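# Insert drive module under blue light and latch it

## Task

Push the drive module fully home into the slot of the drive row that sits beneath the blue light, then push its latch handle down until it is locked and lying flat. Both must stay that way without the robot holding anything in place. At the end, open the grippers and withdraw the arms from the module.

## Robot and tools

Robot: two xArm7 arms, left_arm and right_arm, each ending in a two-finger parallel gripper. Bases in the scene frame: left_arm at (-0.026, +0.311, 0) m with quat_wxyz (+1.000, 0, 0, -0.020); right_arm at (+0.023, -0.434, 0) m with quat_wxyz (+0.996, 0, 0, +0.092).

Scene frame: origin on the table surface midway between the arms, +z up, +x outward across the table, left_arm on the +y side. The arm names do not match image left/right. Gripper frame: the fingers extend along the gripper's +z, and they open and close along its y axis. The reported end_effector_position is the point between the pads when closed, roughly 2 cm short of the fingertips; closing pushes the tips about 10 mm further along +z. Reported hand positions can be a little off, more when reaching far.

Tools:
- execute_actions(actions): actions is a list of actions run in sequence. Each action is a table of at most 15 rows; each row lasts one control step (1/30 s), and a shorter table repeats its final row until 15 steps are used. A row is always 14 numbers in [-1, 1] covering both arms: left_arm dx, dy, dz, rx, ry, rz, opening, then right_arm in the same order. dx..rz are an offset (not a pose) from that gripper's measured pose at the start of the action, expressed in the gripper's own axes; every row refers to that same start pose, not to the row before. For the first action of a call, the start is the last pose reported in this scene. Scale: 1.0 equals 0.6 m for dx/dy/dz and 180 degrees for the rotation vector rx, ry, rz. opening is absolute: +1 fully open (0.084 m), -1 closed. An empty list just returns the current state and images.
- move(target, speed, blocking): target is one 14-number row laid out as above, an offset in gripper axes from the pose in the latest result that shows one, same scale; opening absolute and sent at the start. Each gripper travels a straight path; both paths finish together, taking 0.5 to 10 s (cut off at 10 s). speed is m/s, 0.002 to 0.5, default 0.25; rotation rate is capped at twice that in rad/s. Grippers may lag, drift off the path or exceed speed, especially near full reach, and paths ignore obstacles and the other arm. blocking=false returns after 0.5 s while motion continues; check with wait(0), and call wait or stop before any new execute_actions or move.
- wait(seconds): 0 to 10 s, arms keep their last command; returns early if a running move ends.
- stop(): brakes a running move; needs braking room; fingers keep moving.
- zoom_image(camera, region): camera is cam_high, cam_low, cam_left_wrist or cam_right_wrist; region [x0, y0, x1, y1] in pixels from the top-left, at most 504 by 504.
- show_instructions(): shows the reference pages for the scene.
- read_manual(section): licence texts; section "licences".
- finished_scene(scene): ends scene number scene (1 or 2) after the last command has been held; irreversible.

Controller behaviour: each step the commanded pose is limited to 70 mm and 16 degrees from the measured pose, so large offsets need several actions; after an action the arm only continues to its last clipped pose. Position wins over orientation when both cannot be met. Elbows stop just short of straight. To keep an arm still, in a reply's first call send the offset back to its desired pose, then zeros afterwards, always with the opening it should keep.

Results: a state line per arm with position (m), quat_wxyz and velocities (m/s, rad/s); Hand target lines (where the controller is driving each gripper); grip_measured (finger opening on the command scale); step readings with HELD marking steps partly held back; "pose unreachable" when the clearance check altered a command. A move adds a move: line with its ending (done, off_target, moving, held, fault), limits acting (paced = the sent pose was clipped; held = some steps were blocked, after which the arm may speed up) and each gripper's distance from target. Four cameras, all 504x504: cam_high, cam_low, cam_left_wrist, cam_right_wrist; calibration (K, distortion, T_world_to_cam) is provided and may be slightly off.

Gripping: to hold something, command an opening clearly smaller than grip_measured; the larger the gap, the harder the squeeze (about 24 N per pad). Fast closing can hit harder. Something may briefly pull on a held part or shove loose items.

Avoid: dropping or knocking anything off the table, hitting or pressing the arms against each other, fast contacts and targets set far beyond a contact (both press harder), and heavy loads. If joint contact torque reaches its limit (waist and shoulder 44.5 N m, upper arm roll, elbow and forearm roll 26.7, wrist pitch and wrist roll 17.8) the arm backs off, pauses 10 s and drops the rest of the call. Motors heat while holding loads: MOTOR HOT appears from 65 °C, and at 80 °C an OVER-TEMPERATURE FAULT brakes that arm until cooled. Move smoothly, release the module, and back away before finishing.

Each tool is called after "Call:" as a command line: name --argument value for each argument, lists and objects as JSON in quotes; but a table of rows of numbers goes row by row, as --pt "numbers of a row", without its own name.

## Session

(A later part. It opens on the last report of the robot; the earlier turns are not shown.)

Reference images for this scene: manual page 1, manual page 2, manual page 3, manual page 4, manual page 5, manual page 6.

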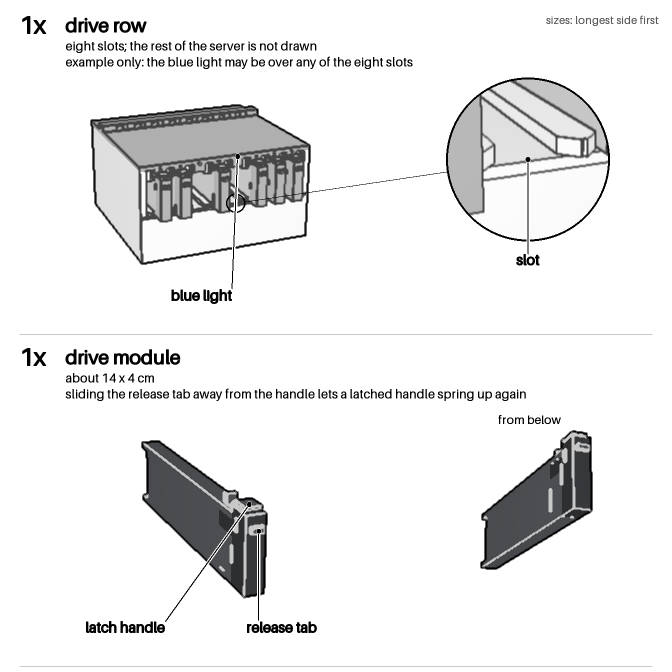

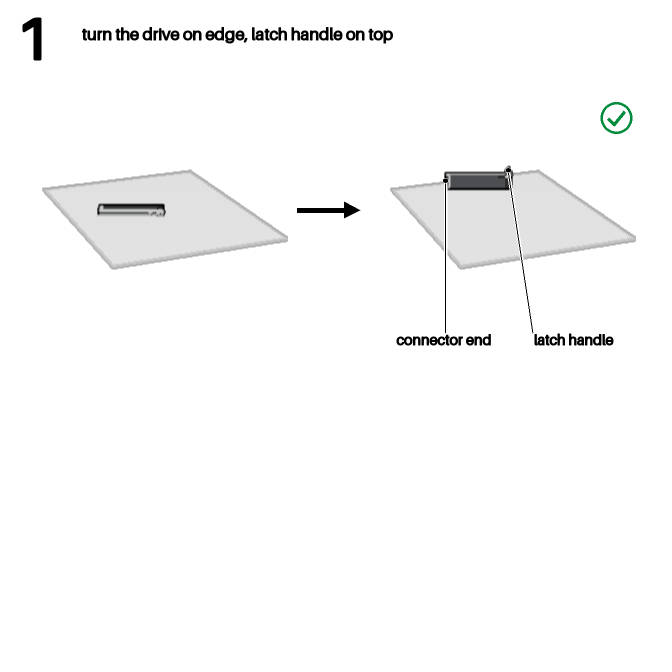

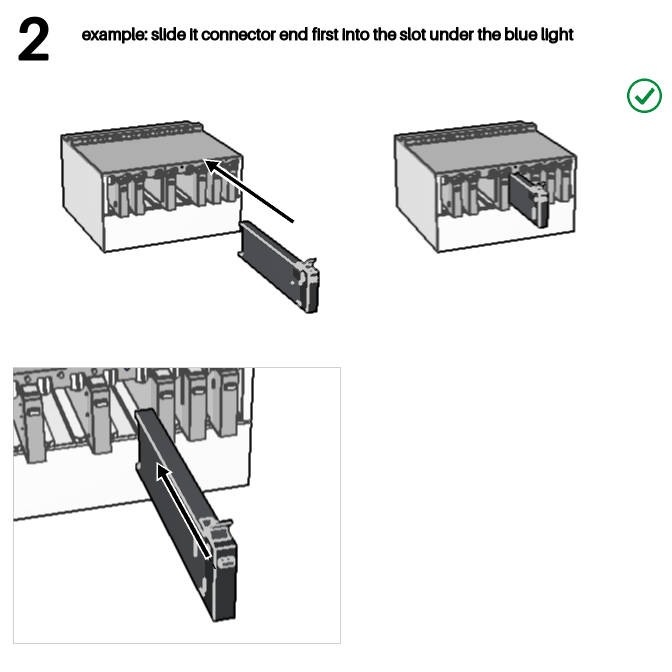

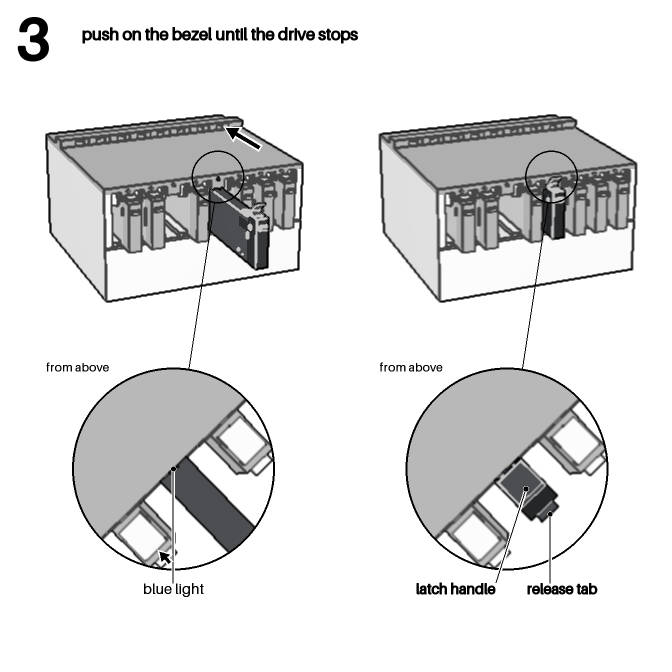

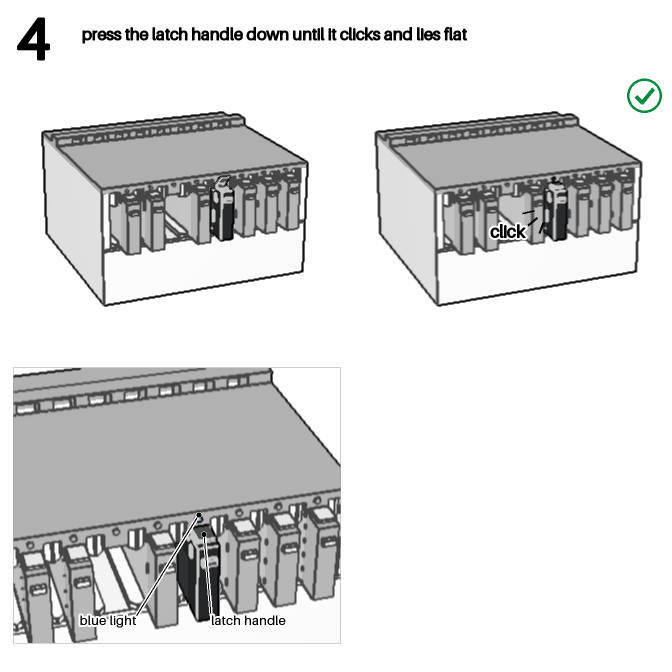

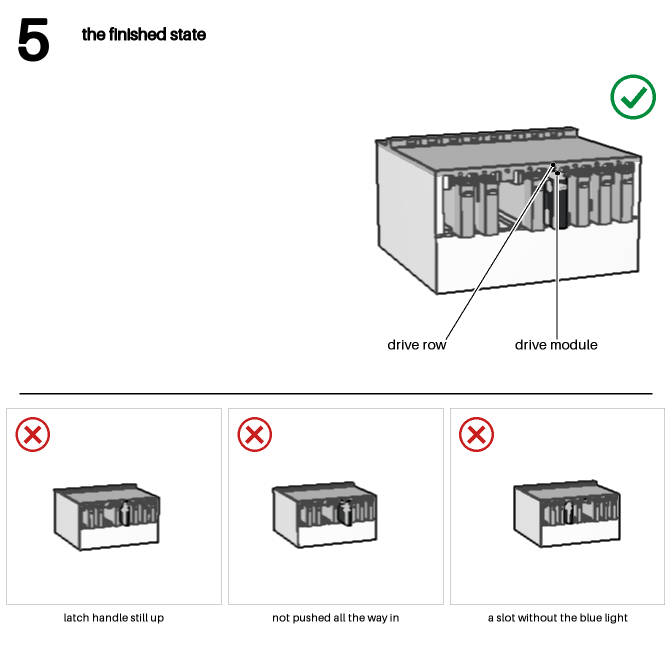

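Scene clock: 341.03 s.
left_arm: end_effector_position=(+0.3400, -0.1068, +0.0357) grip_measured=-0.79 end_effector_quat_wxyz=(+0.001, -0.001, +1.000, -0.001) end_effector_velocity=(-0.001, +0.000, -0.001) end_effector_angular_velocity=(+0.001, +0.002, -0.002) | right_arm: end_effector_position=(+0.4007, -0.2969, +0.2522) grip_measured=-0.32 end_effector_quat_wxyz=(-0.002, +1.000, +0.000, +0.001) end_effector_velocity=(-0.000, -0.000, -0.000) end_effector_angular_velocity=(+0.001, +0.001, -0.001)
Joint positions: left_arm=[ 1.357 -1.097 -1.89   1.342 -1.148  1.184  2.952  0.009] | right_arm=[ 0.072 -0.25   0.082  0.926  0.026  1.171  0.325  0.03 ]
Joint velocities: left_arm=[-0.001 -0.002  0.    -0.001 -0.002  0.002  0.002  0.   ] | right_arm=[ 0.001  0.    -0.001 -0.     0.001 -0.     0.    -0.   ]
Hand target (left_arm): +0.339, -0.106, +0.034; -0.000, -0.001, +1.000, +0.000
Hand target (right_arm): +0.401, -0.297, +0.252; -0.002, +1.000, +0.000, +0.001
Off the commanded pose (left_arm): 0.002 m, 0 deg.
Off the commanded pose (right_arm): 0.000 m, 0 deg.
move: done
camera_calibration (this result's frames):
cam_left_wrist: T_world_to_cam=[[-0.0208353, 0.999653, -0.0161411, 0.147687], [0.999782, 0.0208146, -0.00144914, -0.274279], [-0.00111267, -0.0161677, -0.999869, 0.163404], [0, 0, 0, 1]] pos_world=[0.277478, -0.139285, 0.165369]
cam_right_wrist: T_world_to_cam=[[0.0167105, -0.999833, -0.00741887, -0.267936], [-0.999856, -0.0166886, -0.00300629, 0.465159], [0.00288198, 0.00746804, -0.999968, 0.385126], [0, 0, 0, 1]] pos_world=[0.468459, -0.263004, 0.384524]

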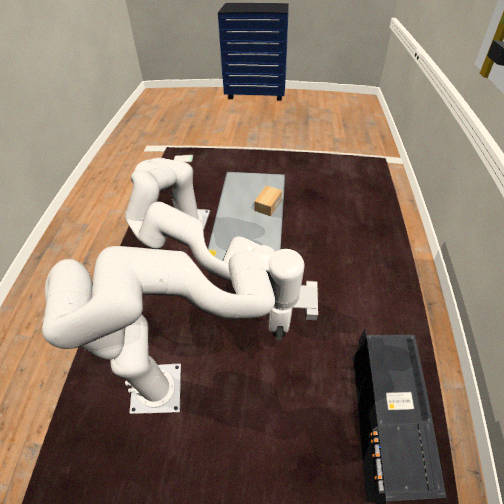

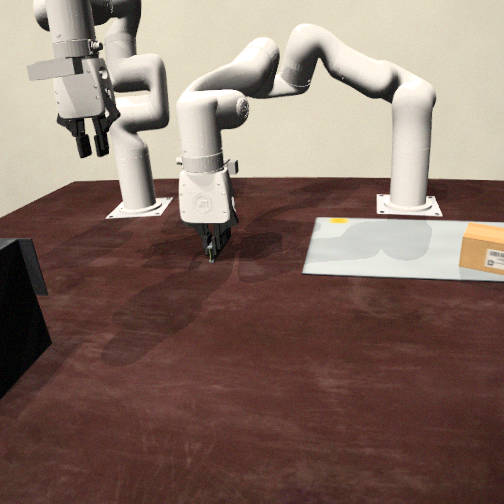

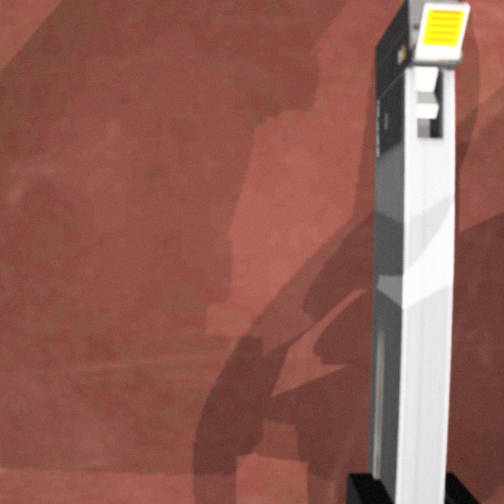

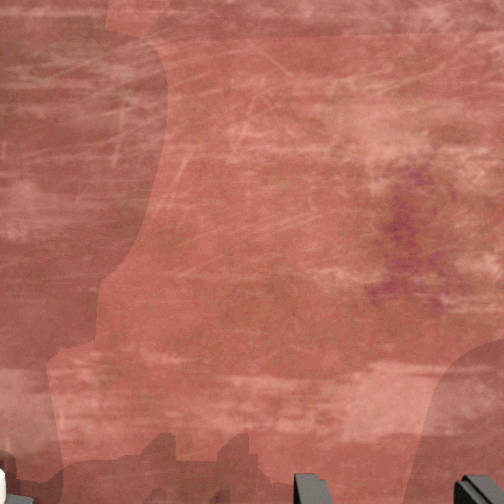

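Call:
execute_actions --actions '[]'

Call:
move --target '[0,0,0,0,0,0,-0.3,0,0,0,0,0,0,-0.3]'

Call:
move --target '[0,0,-0.2,0,0,0,-0.3,0,0,0,0,0,0,-0.3]' --speed 0.1

Scene clock: 359.47 s.
left_arm: end_effector_position=(+0.3392, -0.1060, +0.0340) grip_measured=-0.79 end_effector_quat_wxyz=(-0.000, -0.001, +1.000, +0.000) end_effector_velocity=(-0.000, -0.001, +0.001) end_effector_angular_velocity=(-0.003, +0.000, +0.000) | right_arm: end_effector_position=(+0.4007, -0.2969, +0.2522) grip_measured=-0.32 end_effector_quat_wxyz=(-0.002, +1.000, +0.000, +0.001) end_effector_velocity=(-0.000, +0.001, +0.000) end_effector_angular_velocity=(+0.001, -0.000, +0.001)
Joint positions: left_arm=[ 1.357 -1.098 -1.893  1.341 -1.148  1.184  2.952  0.009] | right_arm=[ 0.072 -0.25   0.082  0.926  0.026  1.171  0.325  0.03 ]
Joint velocities: left_arm=[-0.     0.002  0.001  0.    -0.001  0.    -0.    -0.   ] | right_arm=[ 0.002 -0.    -0.     0.     0.001 -0.     0.    -0.   ]
Hand target (left_arm): +0.339, -0.106, +0.034; -0.000, -0.001, +1.000, +0.000
Hand target (right_arm): +0.401, -0.297, +0.252; -0.002, +1.000, +0.000, +0.001
Off the commanded pose (left_arm): 0.000 m, 0 deg.
Off the commanded pose (right_arm): 0.000 m, 0 deg.
camera_calibration (this result's frames):
cam_left_wrist: T_world_to_cam=[[-0.021164, 0.999682, -0.0136863, 0.14692], [0.999769, 0.0211114, -0.00398101, -0.27334], [-0.00369081, -0.0137674, -0.999898, 0.162834], [0, 0, 0, 1]] pos_world=[0.276987, -0.138861, 0.16374]
cam_right_wrist: T_world_to_cam=[[0.0167104, -0.999833, -0.00741884, -0.267936], [-0.999856, -0.0166885, -0.00300627, 0.465159], [0.00288196, 0.00746801, -0.999968, 0.385125], [0, 0, 0, 1]] pos_world=[0.468459, -0.263004, 0.384524]

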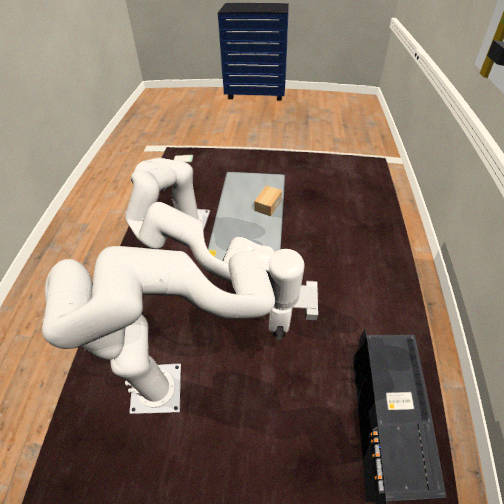

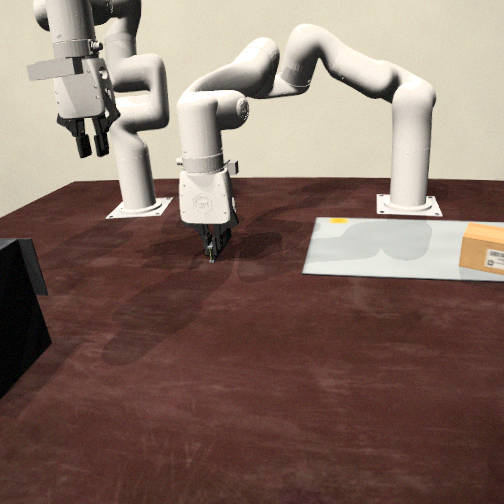

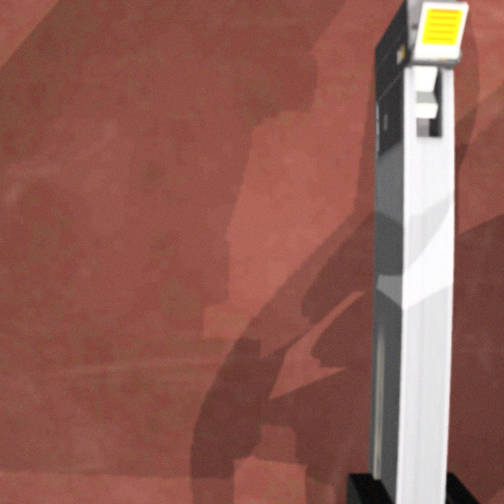

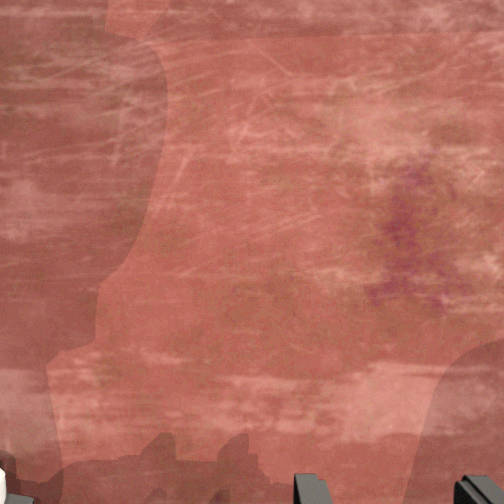

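Scene clock: 360.00 s.
left_arm: end_effector_position=(+0.3390, -0.1059, +0.0336) grip_measured=-0.32 end_effector_quat_wxyz=(-0.001, -0.001, +1.000, +0.001) end_effector_velocity=(+0.002, -0.001, +0.003) end_effector_angular_velocity=(-0.004, -0.006, +0.001) | right_arm: end_effector_position=(+0.4007, -0.2969, +0.2522) grip_measured=-0.32 end_effector_quat_wxyz=(-0.002, +1.000, +0.000, +0.001) end_effector_velocity=(-0.000, -0.000, -0.000) end_effector_angular_velocity=(+0.001, +0.001, -0.001)
Joint positions: left_arm=[ 1.358 -1.098 -1.894  1.341 -1.148  1.184  2.952  0.03 ] | right_arm=[ 0.072 -0.25   0.082  0.926  0.026  1.171  0.325  0.03 ]
Joint velocities: left_arm=[-0.     0.003  0.004  0.002  0.    -0.002 -0.001 -0.   ] | right_arm=[ 0.     0.    -0.001 -0.     0.001 -0.    -0.     0.   ]
Hand target (left_arm): +0.339, -0.106, +0.034; -0.000, -0.001, +1.000, +0.000
Hand target (right_arm): +0.401, -0.297, +0.252; -0.002, +1.000, +0.000, +0.001
Off the commanded pose (left_arm): 0.001 m, 0 deg.
Off the commanded pose (right_arm): 0.000 m, 0 deg.
move: done
camera_calibration (this result's frames):
cam_left_wrist: T_world_to_cam=[[-0.0211406, 0.999692, -0.0130228, 0.146716], [0.999767, 0.0210814, -0.00466745, -0.273069], [-0.00439147, -0.0131184, -0.999904, 0.162731], [0, 0, 0, 1]] pos_world=[0.276821, -0.138779, 0.163352]
cam_right_wrist: T_world_to_cam=[[0.0167103, -0.999833, -0.00741905, -0.267936], [-0.999856, -0.0166884, -0.00300654, 0.465159], [0.00288223, 0.00746822, -0.999968, 0.385126], [0, 0, 0, 1]] pos_world=[0.468459, -0.263004, 0.384524]

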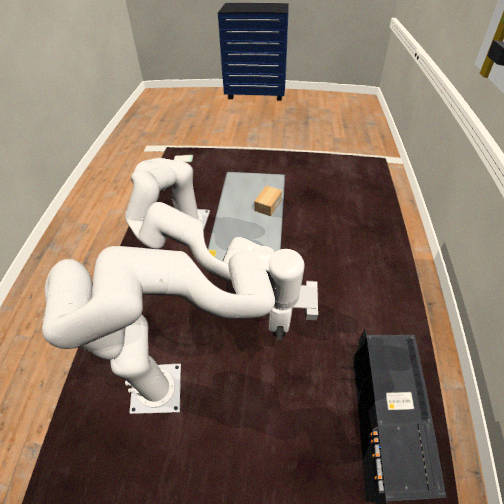

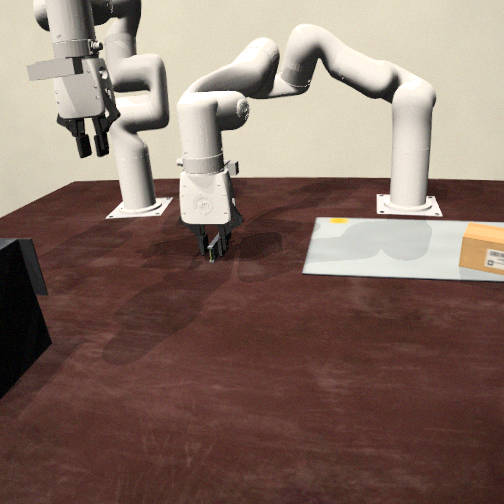

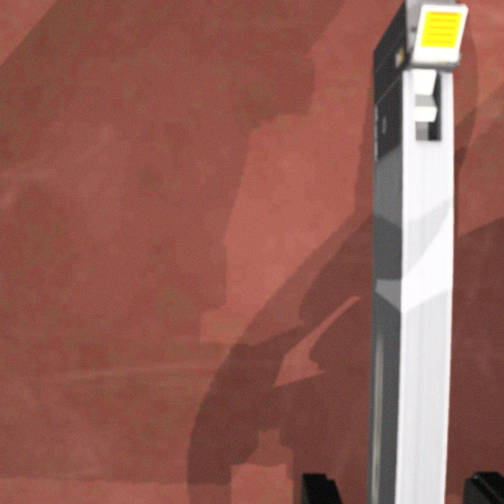

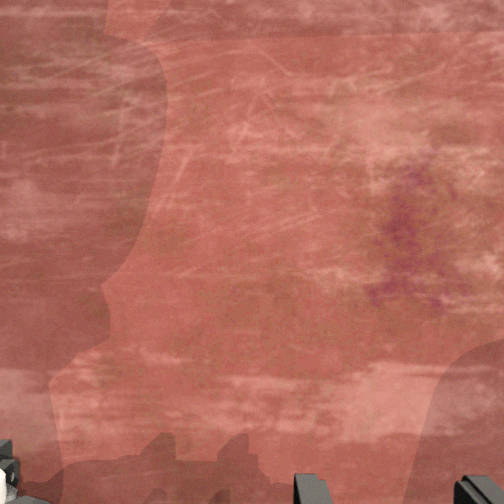

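Scene clock: 361.53 s.
left_arm: end_effector_position=(+0.3386, -0.1057, +0.1531) grip_measured=-0.32 end_effector_quat_wxyz=(-0.001, -0.001, +1.000, +0.001) end_effector_velocity=(-0.000, -0.001, +0.000) end_effector_angular_velocity=(-0.000, -0.001, -0.002) | right_arm: end_effector_position=(+0.4007, -0.2969, +0.2522) grip_measured=-0.32 end_effector_quat_wxyz=(-0.002, +1.000, +0.000, +0.001) end_effector_velocity=(-0.000, +0.001, +0.000) end_effector_angular_velocity=(-0.000, -0.001, +0.002)
Joint positions: left_arm=[ 1.302 -0.956 -1.707  1.414 -0.97   1.372  2.88   0.03 ] | right_arm=[ 0.072 -0.25   0.082  0.926  0.026  1.171  0.325  0.03 ]
Joint velocities: left_arm=[-0.001  0.    -0.     0.002  0.001  0.    -0.    -0.   ] | right_arm=[-0.001 -0.     0.003 -0.     0.    -0.    -0.    -0.   ]
Hand target (left_arm): +0.339, -0.106, +0.154; -0.000, -0.002, +1.000, +0.001
Hand target (right_arm): +0.401, -0.297, +0.252; -0.002, +1.000, +0.000, +0.001
Off the commanded pose (left_arm): 0.001 m, 0 deg.
Off the commanded pose (right_arm): 0.000 m, 0 deg.
move: done
camera_calibration (this result's frames):
cam_left_wrist: T_world_to_cam=[[-0.0212787, 0.999703, -0.0118792, 0.148012], [0.999762, 0.0212188, -0.00513885, -0.272099], [-0.00488526, -0.0119857, -0.999916, 0.282552], [0, 0, 0, 1]] pos_world=[0.276564, -0.138807, 0.282889]
cam_right_wrist: T_world_to_cam=[[0.0167103, -0.999833, -0.00741909, -0.267936], [-0.999856, -0.0166884, -0.00300666, 0.465159], [0.00288234, 0.00746827, -0.999968, 0.385126], [0, 0, 0, 1]] pos_world=[0.468459, -0.263004, 0.384524]

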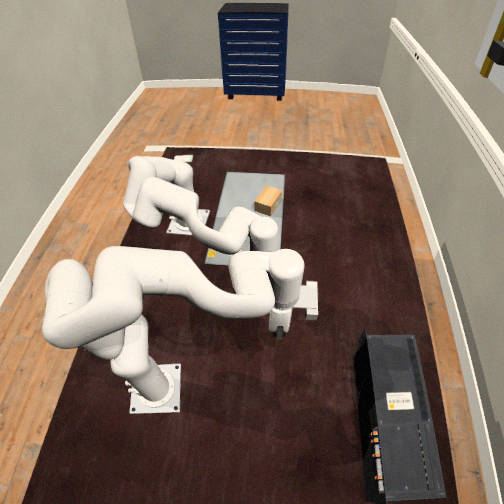

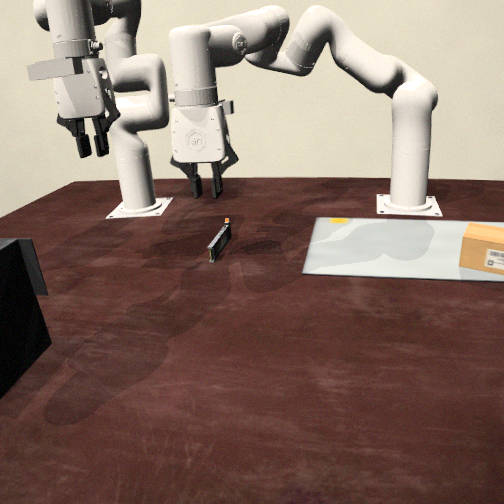

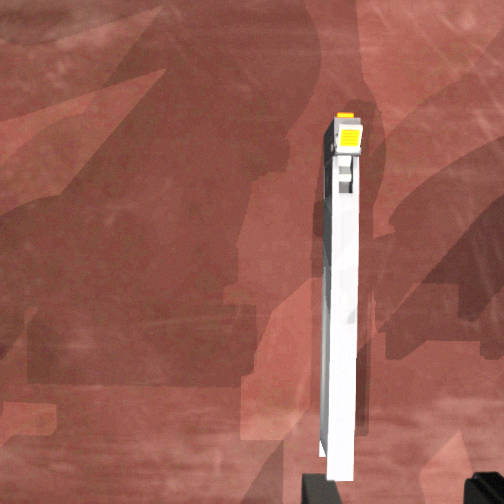

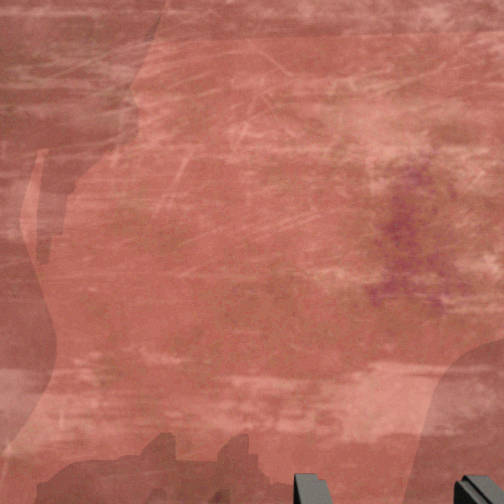

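Call:
move --target '[0,0.5,-0.1,0,0,0,-0.3,0,0,0,0,0,0,-0.3]'

Call:
move --target '[0,0,0,0,0,0,-0.3,-0.232,-0.317,0.2,0,0,0,-0.3]'

Scene clock: 368.13 s.
left_arm: end_effector_position=(+0.3380, +0.1931, +0.2141) grip_measured=-0.32 end_effector_quat_wxyz=(-0.001, -0.001, +1.000, +0.001) end_effector_velocity=(-0.000, +0.004, +0.000) end_effector_angular_velocity=(-0.001, +0.001, +0.007) | right_arm: end_effector_position=(+0.4007, -0.2969, +0.2522) grip_measured=-0.32 end_effector_quat_wxyz=(-0.002, +1.000, +0.000, +0.001) end_effector_velocity=(+0.000, -0.000, +0.000) end_effector_angular_velocity=(+0.001, +0.000, -0.001)
Joint positions: left_arm=[ 1.099 -0.804 -1.117  0.842 -0.725  1.343  3.439  0.03 ] | right_arm=[ 0.072 -0.25   0.082  0.926  0.026  1.171  0.325  0.03 ]
Joint velocities: left_arm=[ 0.003 -0.001  0.006 -0.004  0.001  0.001  0.003  0.   ] | right_arm=[-0.001 -0.    -0.001  0.     0.001  0.    -0.001 -0.   ]
Hand target (left_arm): +0.338, +0.194, +0.214; -0.000, -0.002, +1.000, +0.001
Hand target (right_arm): +0.401, -0.297, +0.252; -0.002, +1.000, +0.000, +0.001
Off the commanded pose (left_arm): 0.001 m, 0 deg.
Off the commanded pose (right_arm): 0.000 m, 0 deg.
move: done
camera_calibration (this result's frames):
cam_left_wrist: T_world_to_cam=[[-0.0197127, 0.999726, -0.012602, -0.150406], [0.999797, 0.0196597, -0.00431742, -0.277398], [-0.00406849, -0.0126845, -0.999911, 0.346938], [0, 0, 0, 1]] pos_world=[0.275789, 0.160219, 0.343814]
cam_right_wrist: T_world_to_cam=[[0.0167104, -0.999833, -0.00741907, -0.267936], [-0.999856, -0.0166885, -0.00300675, 0.465159], [0.00288244, 0.00746825, -0.999968, 0.385126], [0, 0, 0, 1]] pos_world=[0.468459, -0.263004, 0.384524]

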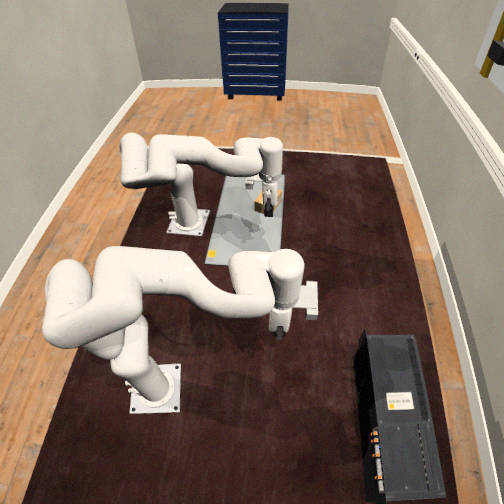

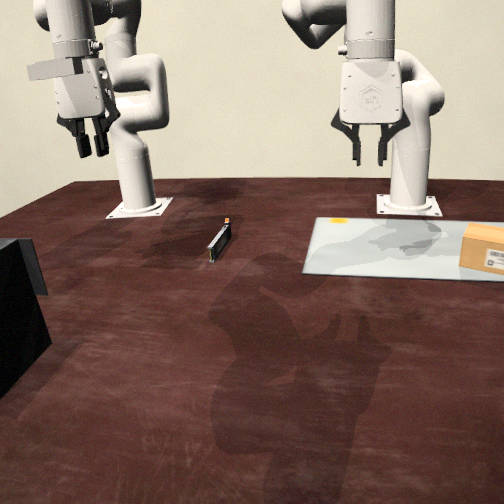

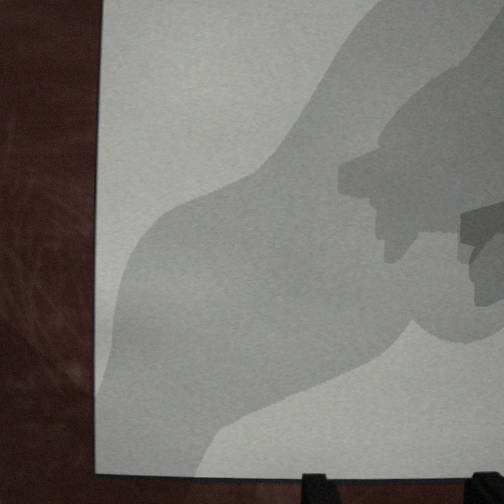

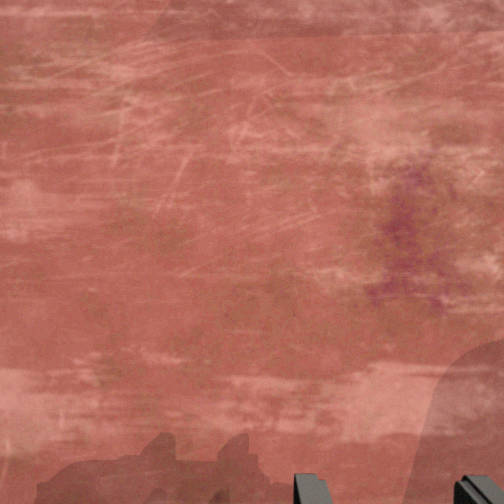

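Scene clock: 369.63 s.
left_arm: end_effector_position=(+0.3380, +0.1931, +0.2141) grip_measured=-0.32 end_effector_quat_wxyz=(-0.001, -0.001, +1.000, +0.001) end_effector_velocity=(+0.000, -0.000, +0.000) end_effector_angular_velocity=(-0.002, -0.000, +0.001) | right_arm: end_effector_position=(+0.2625, -0.1055, +0.1334) grip_measured=-0.32 end_effector_quat_wxyz=(-0.003, +1.000, +0.000, +0.002) end_effector_velocity=(-0.004, +0.001, -0.002) end_effector_angular_velocity=(-0.006, +0.003, +0.009)
Joint positions: left_arm=[ 1.099 -0.804 -1.117  0.842 -0.725  1.343  3.439  0.03 ] | right_arm=[ 0.306 -0.098  0.448  0.725  0.059  0.807  0.895  0.03 ]
Joint velocities: left_arm=[ 0.     0.001  0.001  0.    -0.001 -0.    -0.001 -0.   ] | right_arm=[ 0.004  0.002  0.005 -0.004 -0.002  0.     0.002 -0.   ]
Hand target (left_arm): +0.338, +0.193, +0.214; -0.001, -0.001, +1.000, +0.001
Hand target (right_arm): +0.262, -0.105, +0.133; -0.003, +1.000, +0.001, +0.002
Off the commanded pose (left_arm): 0.000 m, 0 deg.
Off the commanded pose (right_arm): 0.001 m, 0 deg.
move: done
camera_calibration (this result's frames):
cam_left_wrist: T_world_to_cam=[[-0.019712, 0.999726, -0.0126019, -0.150406], [0.999797, 0.019659, -0.00431771, -0.277398], [-0.00406879, -0.0126844, -0.999911, 0.346938], [0, 0, 0, 1]] pos_world=[0.275789, 0.160219, 0.343814]
cam_right_wrist: T_world_to_cam=[[0.0162366, -0.999832, -0.00855135, -0.0748832], [-0.999859, -0.0161999, -0.00434643, 0.330085], [0.00420717, 0.00862072, -0.999954, 0.265082], [0, 0, 0, 1]] pos_world=[0.330139, -0.0718084, 0.265864]

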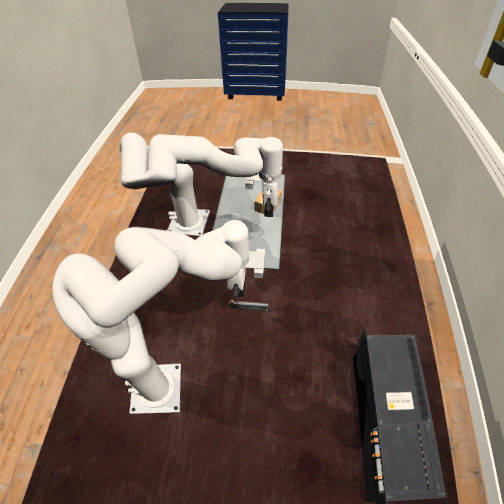

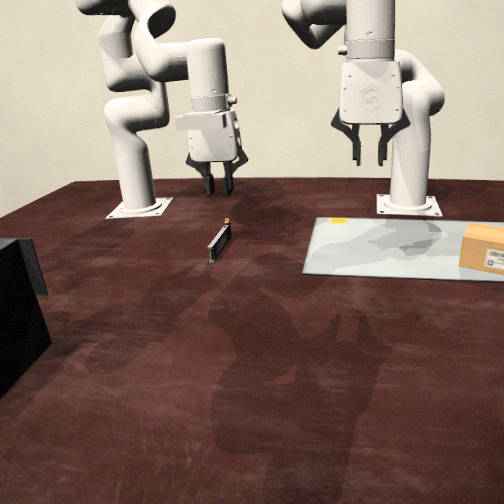

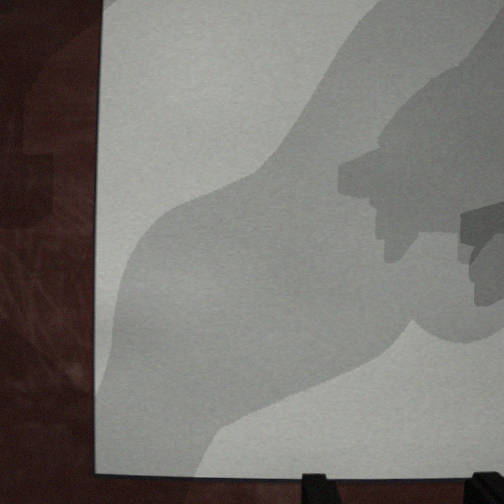

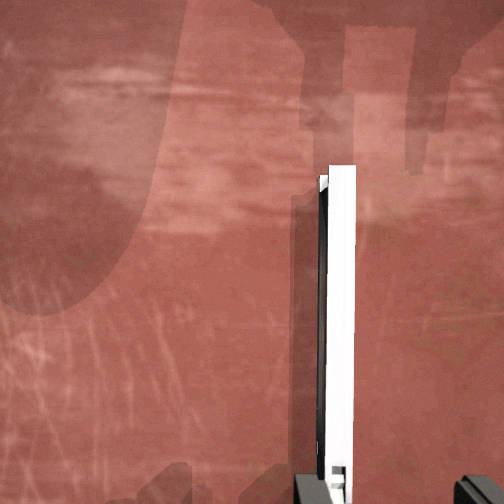

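Call:
move --target '[0,0,0,0,0,0,-0.3,0.004,0,0.169,0,0,0,-0.3]' --speed 0.06

Call:
move --target '[0,0,0,0,0,0,-0.3,0,0,0,0,0,0,-1]'

Scene clock: 382.03 s.
left_arm: end_effector_position=(+0.3380, +0.1931, +0.2141) grip_measured=-0.32 end_effector_quat_wxyz=(-0.001, -0.001, +1.000, +0.001) end_effector_velocity=(+0.000, -0.000, +0.000) end_effector_angular_velocity=(-0.000, -0.000, -0.000) | right_arm: end_effector_position=(+0.2653, -0.1047, +0.0320) grip_measured=-0.32 end_effector_quat_wxyz=(-0.003, +1.000, +0.000, +0.002) end_effector_velocity=(+0.001, -0.000, -0.000) end_effector_angular_velocity=(+0.000, -0.002, -0.001)
Joint positions: left_arm=[ 1.099 -0.804 -1.117  0.842 -0.725  1.343  3.439  0.03 ] | right_arm=[ 0.315  0.181  0.422  0.662 -0.156  0.494  1.05   0.03 ]
Joint velocities: left_arm=[-0.  0.  0.  0. -0. -0. -0. -0.] | right_arm=[ 0.001  0.    -0.002 -0.    -0.003 -0.001  0.002 -0.   ]
Hand target (left_arm): +0.338, +0.193, +0.214; -0.001, -0.001, +1.000, +0.001
Hand target (right_arm): +0.265, -0.105, +0.032; -0.003, +1.000, +0.000, +0.002
Off the commanded pose (left_arm): 0.000 m, 0 deg.
Off the commanded pose (right_arm): 0.000 m, 0 deg.
move: done
camera_calibration (this result's frames):
cam_left_wrist: T_world_to_cam=[[-0.0197119, 0.999726, -0.0126019, -0.150406], [0.999797, 0.0196589, -0.00431782, -0.277398], [-0.0040689, -0.0126845, -0.999911, 0.346938], [0, 0, 0, 1]] pos_world=[0.275789, 0.160219, 0.343814]
cam_right_wrist: T_world_to_cam=[[0.0168021, -0.999819, -0.00889162, -0.0750575], [-0.999848, -0.0167591, -0.0048803, 0.332335], [0.0047304, 0.00897226, -0.999949, 0.163619], [0, 0, 0, 1]] pos_world=[0.332772, -0.0709424, 0.164566]

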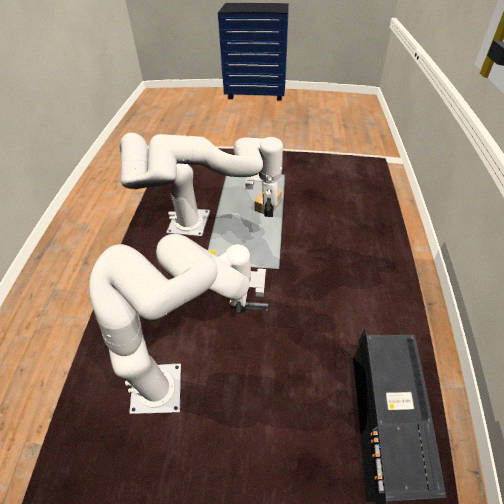

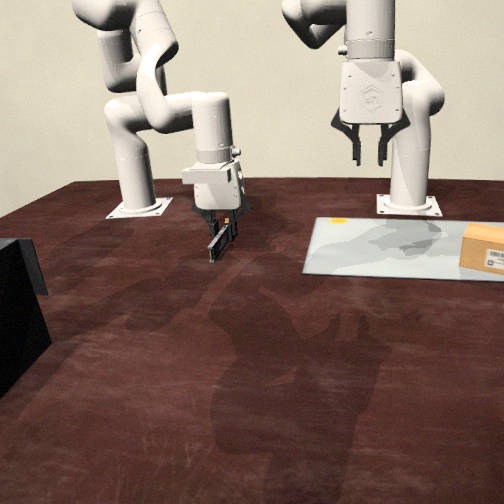

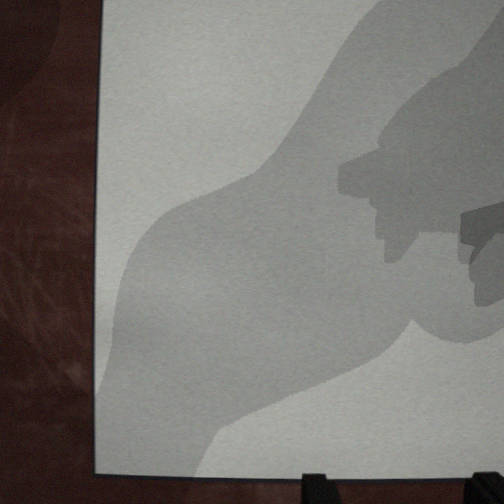

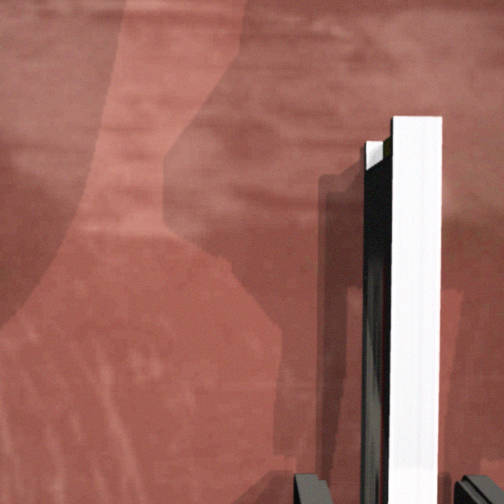

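Scene clock: 382.53 s.
left_arm: end_effector_position=(+0.3380, +0.1931, +0.2141) grip_measured=-0.32 end_effector_quat_wxyz=(-0.001, -0.001, +1.000, +0.001) end_effector_velocity=(+0.000, -0.000, +0.000) end_effector_angular_velocity=(+0.000, -0.001, +0.001) | right_arm: end_effector_position=(+0.2653, -0.1046, +0.0321) grip_measured=-0.79 end_effector_quat_wxyz=(-0.003, +1.000, +0.000, +0.002) end_effector_velocity=(-0.000, +0.000, -0.000) end_effector_angular_velocity=(-0.000, +0.001, +0.001)
Joint positions: left_arm=[ 1.099 -0.804 -1.117  0.842 -0.725  1.343  3.439  0.03 ] | right_arm=[ 0.314  0.181  0.422  0.662 -0.156  0.494  1.05   0.009]
Joint velocities: left_arm=[-0.    -0.002 -0.    -0.    -0.001  0.    -0.001 -0.   ] | right_arm=[-0.     0.001  0.001  0.    -0.     0.    -0.     0.   ]
Hand target (left_arm): +0.338, +0.193, +0.214; -0.001, -0.001, +1.000, +0.001
Hand target (right_arm): +0.265, -0.105, +0.032; -0.003, +1.000, +0.000, +0.002
Off the commanded pose (left_arm): 0.000 m, 0 deg.
Off the commanded pose (right_arm): 0.000 m, 0 deg.
move: done
camera_calibration (this result's frames):
cam_left_wrist: T_world_to_cam=[[-0.019712, 0.999726, -0.0126019, -0.150406], [0.999797, 0.0196589, -0.00431803, -0.277398], [-0.00406911, -0.0126845, -0.999911, 0.346938], [0, 0, 0, 1]] pos_world=[0.275789, 0.160219, 0.343814]
cam_right_wrist: T_world_to_cam=[[0.0168114, -0.999818, -0.00902231, -0.0749973], [-0.999847, -0.0167663, -0.00505196, 0.332391], [0.00489976, 0.00910585, -0.999947, 0.163671], [0, 0, 0, 1]] pos_world=[0.332799, -0.070901, 0.164665]

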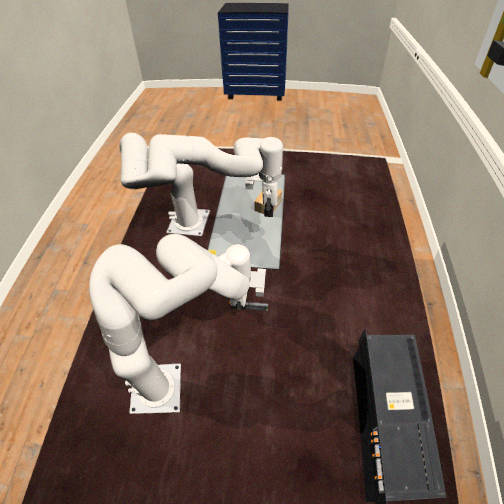

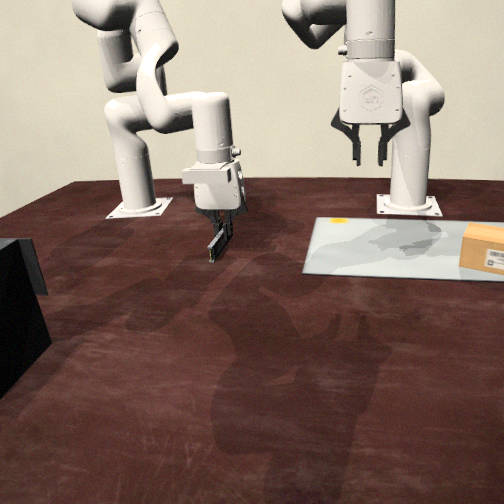

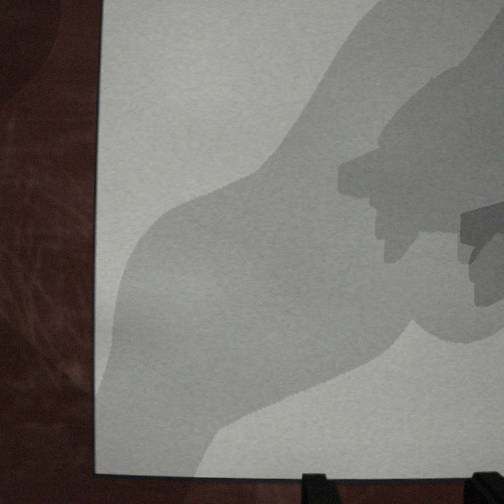

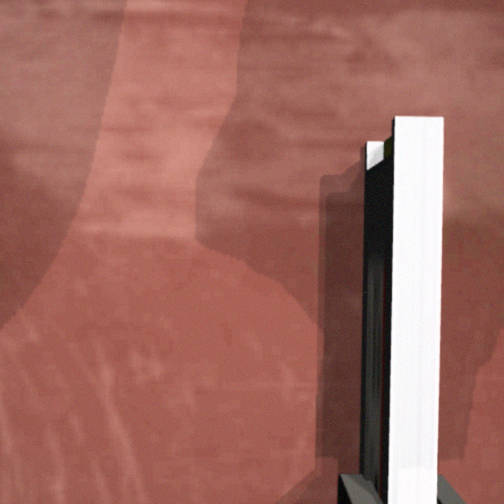

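Call:
move --target '[0,0,0,0,0,0,-0.3,0,0,-0.39,0,0,0,-1]' --speed 0.15

Call:
move --target '[0,0,0,0,0,0,-0.3,0.44,0.805,0,0,0,-0.016,-1]' --speed 0.2

Scene clock: 387.40 s.
left_arm: end_effector_position=(+0.3380, +0.1931, +0.2141) grip_measured=-0.32 end_effector_quat_wxyz=(-0.001, -0.001, +1.000, +0.001) end_effector_velocity=(-0.000, -0.000, +0.000) end_effector_angular_velocity=(-0.000, -0.000, +0.002) | right_arm: end_effector_position=(+0.2647, -0.1067, +0.2659) grip_measured=-0.79 end_effector_quat_wxyz=(-0.003, +1.000, -0.000, +0.002) end_effector_velocity=(+0.002, +0.002, +0.005) end_effector_angular_velocity=(+0.008, -0.010, +0.001)
Joint positions: left_arm=[ 1.099 -0.804 -1.117  0.842 -0.725  1.343  3.439  0.03 ] | right_arm=[ 0.299 -0.265  0.408  0.974  0.112  1.213  0.839  0.009]
Joint velocities: left_arm=[-0.001  0.     0.    -0.     0.    -0.    -0.002 -0.   ] | right_arm=[-0.    -0.004  0.     0.009 -0.001 -0.001  0.    -0.   ]
Hand target (left_arm): +0.338, +0.193, +0.214; -0.001, -0.001, +1.000, +0.001
Hand target (right_arm): +0.265, -0.106, +0.266; -0.003, +1.000, -0.000, +0.002
Off the commanded pose (left_arm): 0.000 m, 0 deg.
Off the commanded pose (right_arm): 0.001 m, 0 deg.
move: done
camera_calibration (this result's frames):
cam_left_wrist: T_world_to_cam=[[-0.0197122, 0.999726, -0.0126018, -0.150406], [0.999797, 0.0196592, -0.00431793, -0.277398], [-0.00406901, -0.0126844, -0.999911, 0.346938], [0, 0, 0, 1]] pos_world=[0.275789, 0.160219, 0.343814]
cam_right_wrist: T_world_to_cam=[[0.0154188, -0.999847, -0.00820944, -0.0748423], [-0.999873, -0.0153851, -0.00415613, 0.332798], [0.00402919, 0.00827248, -0.999958, 0.397593], [0, 0, 0, 1]] pos_world=[0.332307, -0.0729998, 0.398345]

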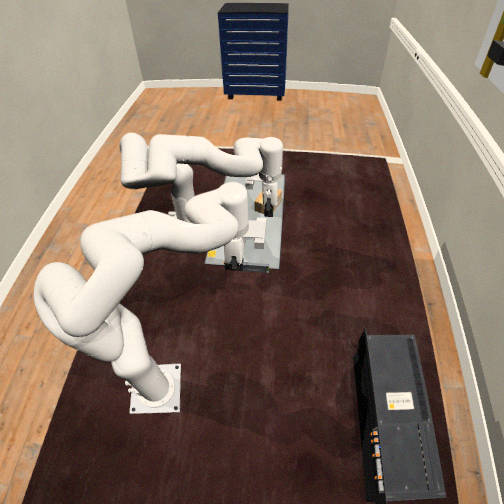

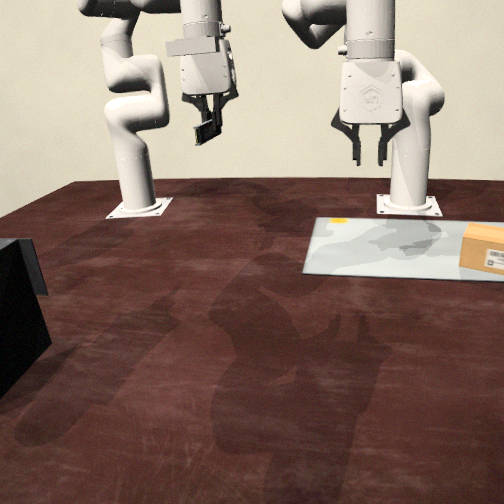

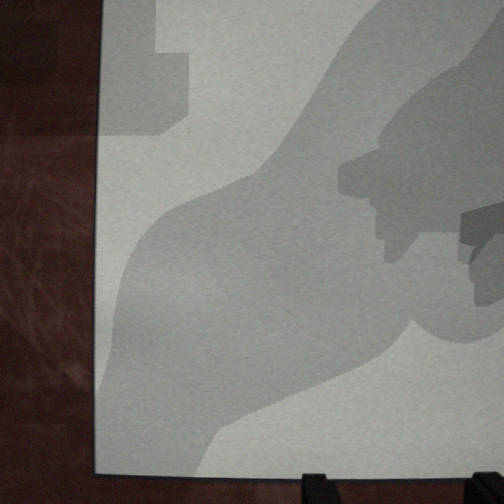

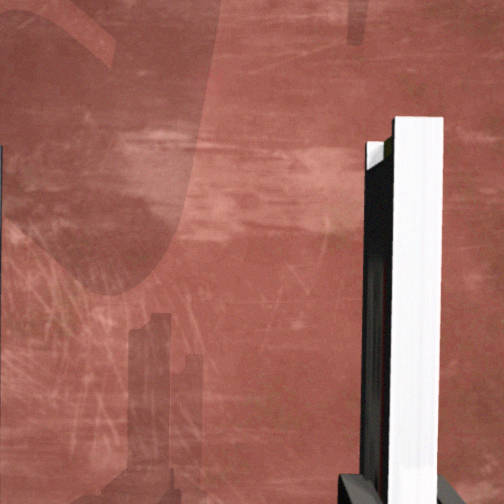

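Scene clock: 390.60 s.
left_arm: end_effector_position=(+0.3380, +0.1931, +0.2141) grip_measured=-0.32 end_effector_quat_wxyz=(-0.001, -0.001, +1.000, +0.001) end_effector_velocity=(+0.000, -0.000, -0.000) end_effector_angular_velocity=(-0.001, +0.000, +0.000) | right_arm: end_effector_position=(+0.5269, -0.5904, +0.2632) grip_measured=-0.79 end_effector_quat_wxyz=(-0.002, +1.000, +0.025, +0.001) end_effector_velocity=(-0.002, -0.005, -0.001) end_effector_angular_velocity=(-0.002, +0.003, -0.009)
Joint positions: left_arm=[ 1.099 -0.804 -1.117  0.842 -0.725  1.343  3.439  0.03 ] | right_arm=[-0.181  0.181 -0.336  1.429  0.067  1.259 -0.399  0.009]
Joint velocities: left_arm=[-0.     0.001  0.    -0.    -0.    -0.    -0.     0.   ] | right_arm=[-0.004  0.003 -0.005  0.001 -0.001  0.    -0.     0.   ]
Hand target (left_arm): +0.338, +0.193, +0.214; -0.001, -0.001, +1.000, +0.001
Hand target (right_arm): +0.527, -0.591, +0.263; -0.002, +1.000, +0.025, +0.001
Off the commanded pose (left_arm): 0.000 m, 0 deg.
Off the commanded pose (right_arm): 0.002 m, 0 deg.
move: done
camera_calibration (this result's frames):
cam_left_wrist: T_world_to_cam=[[-0.0197125, 0.999726, -0.0126017, -0.150406], [0.999797, 0.0196594, -0.00431791, -0.277398], [-0.00406898, -0.0126843, -0.999911, 0.346938], [0, 0, 0, 1]] pos_world=[0.275789, 0.160219, 0.343814]
cam_right_wrist: T_world_to_cam=[[0.0662819, -0.99778, -0.00639115, -0.588617], [-0.9978, -0.0662704, -0.00199794, 0.555845], [0.00156996, 0.00650951, -0.999978, 0.398126], [0, 0, 0, 1]] pos_world=[0.593011, -0.553066, 0.395466]

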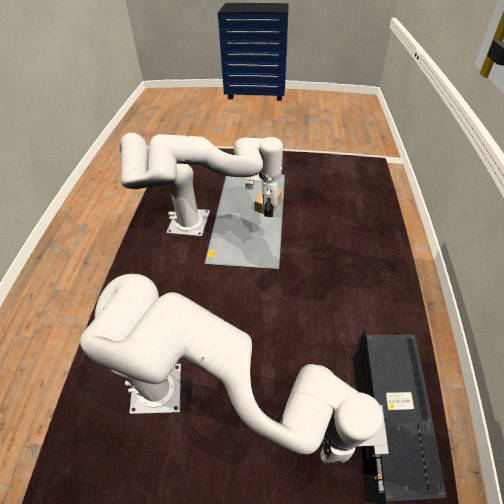

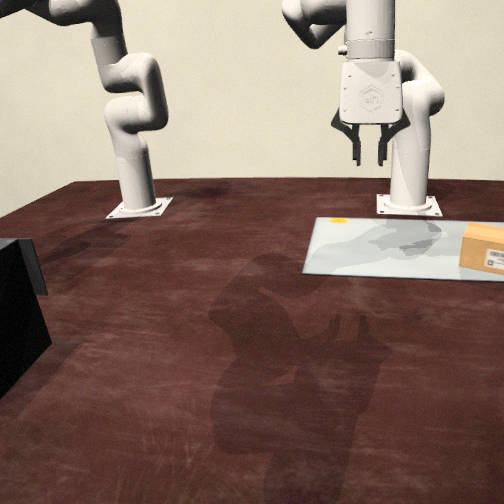

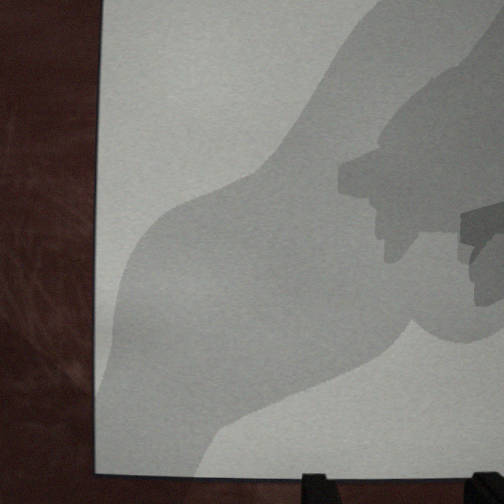

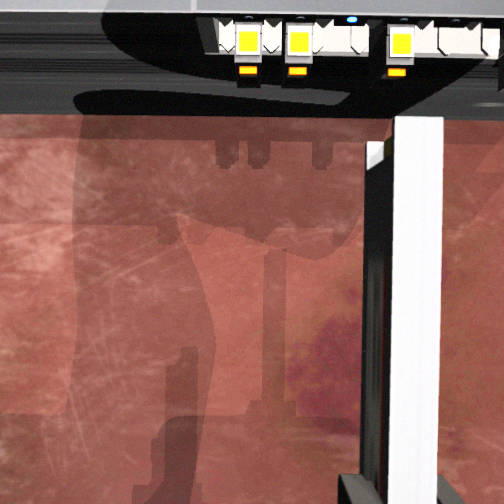

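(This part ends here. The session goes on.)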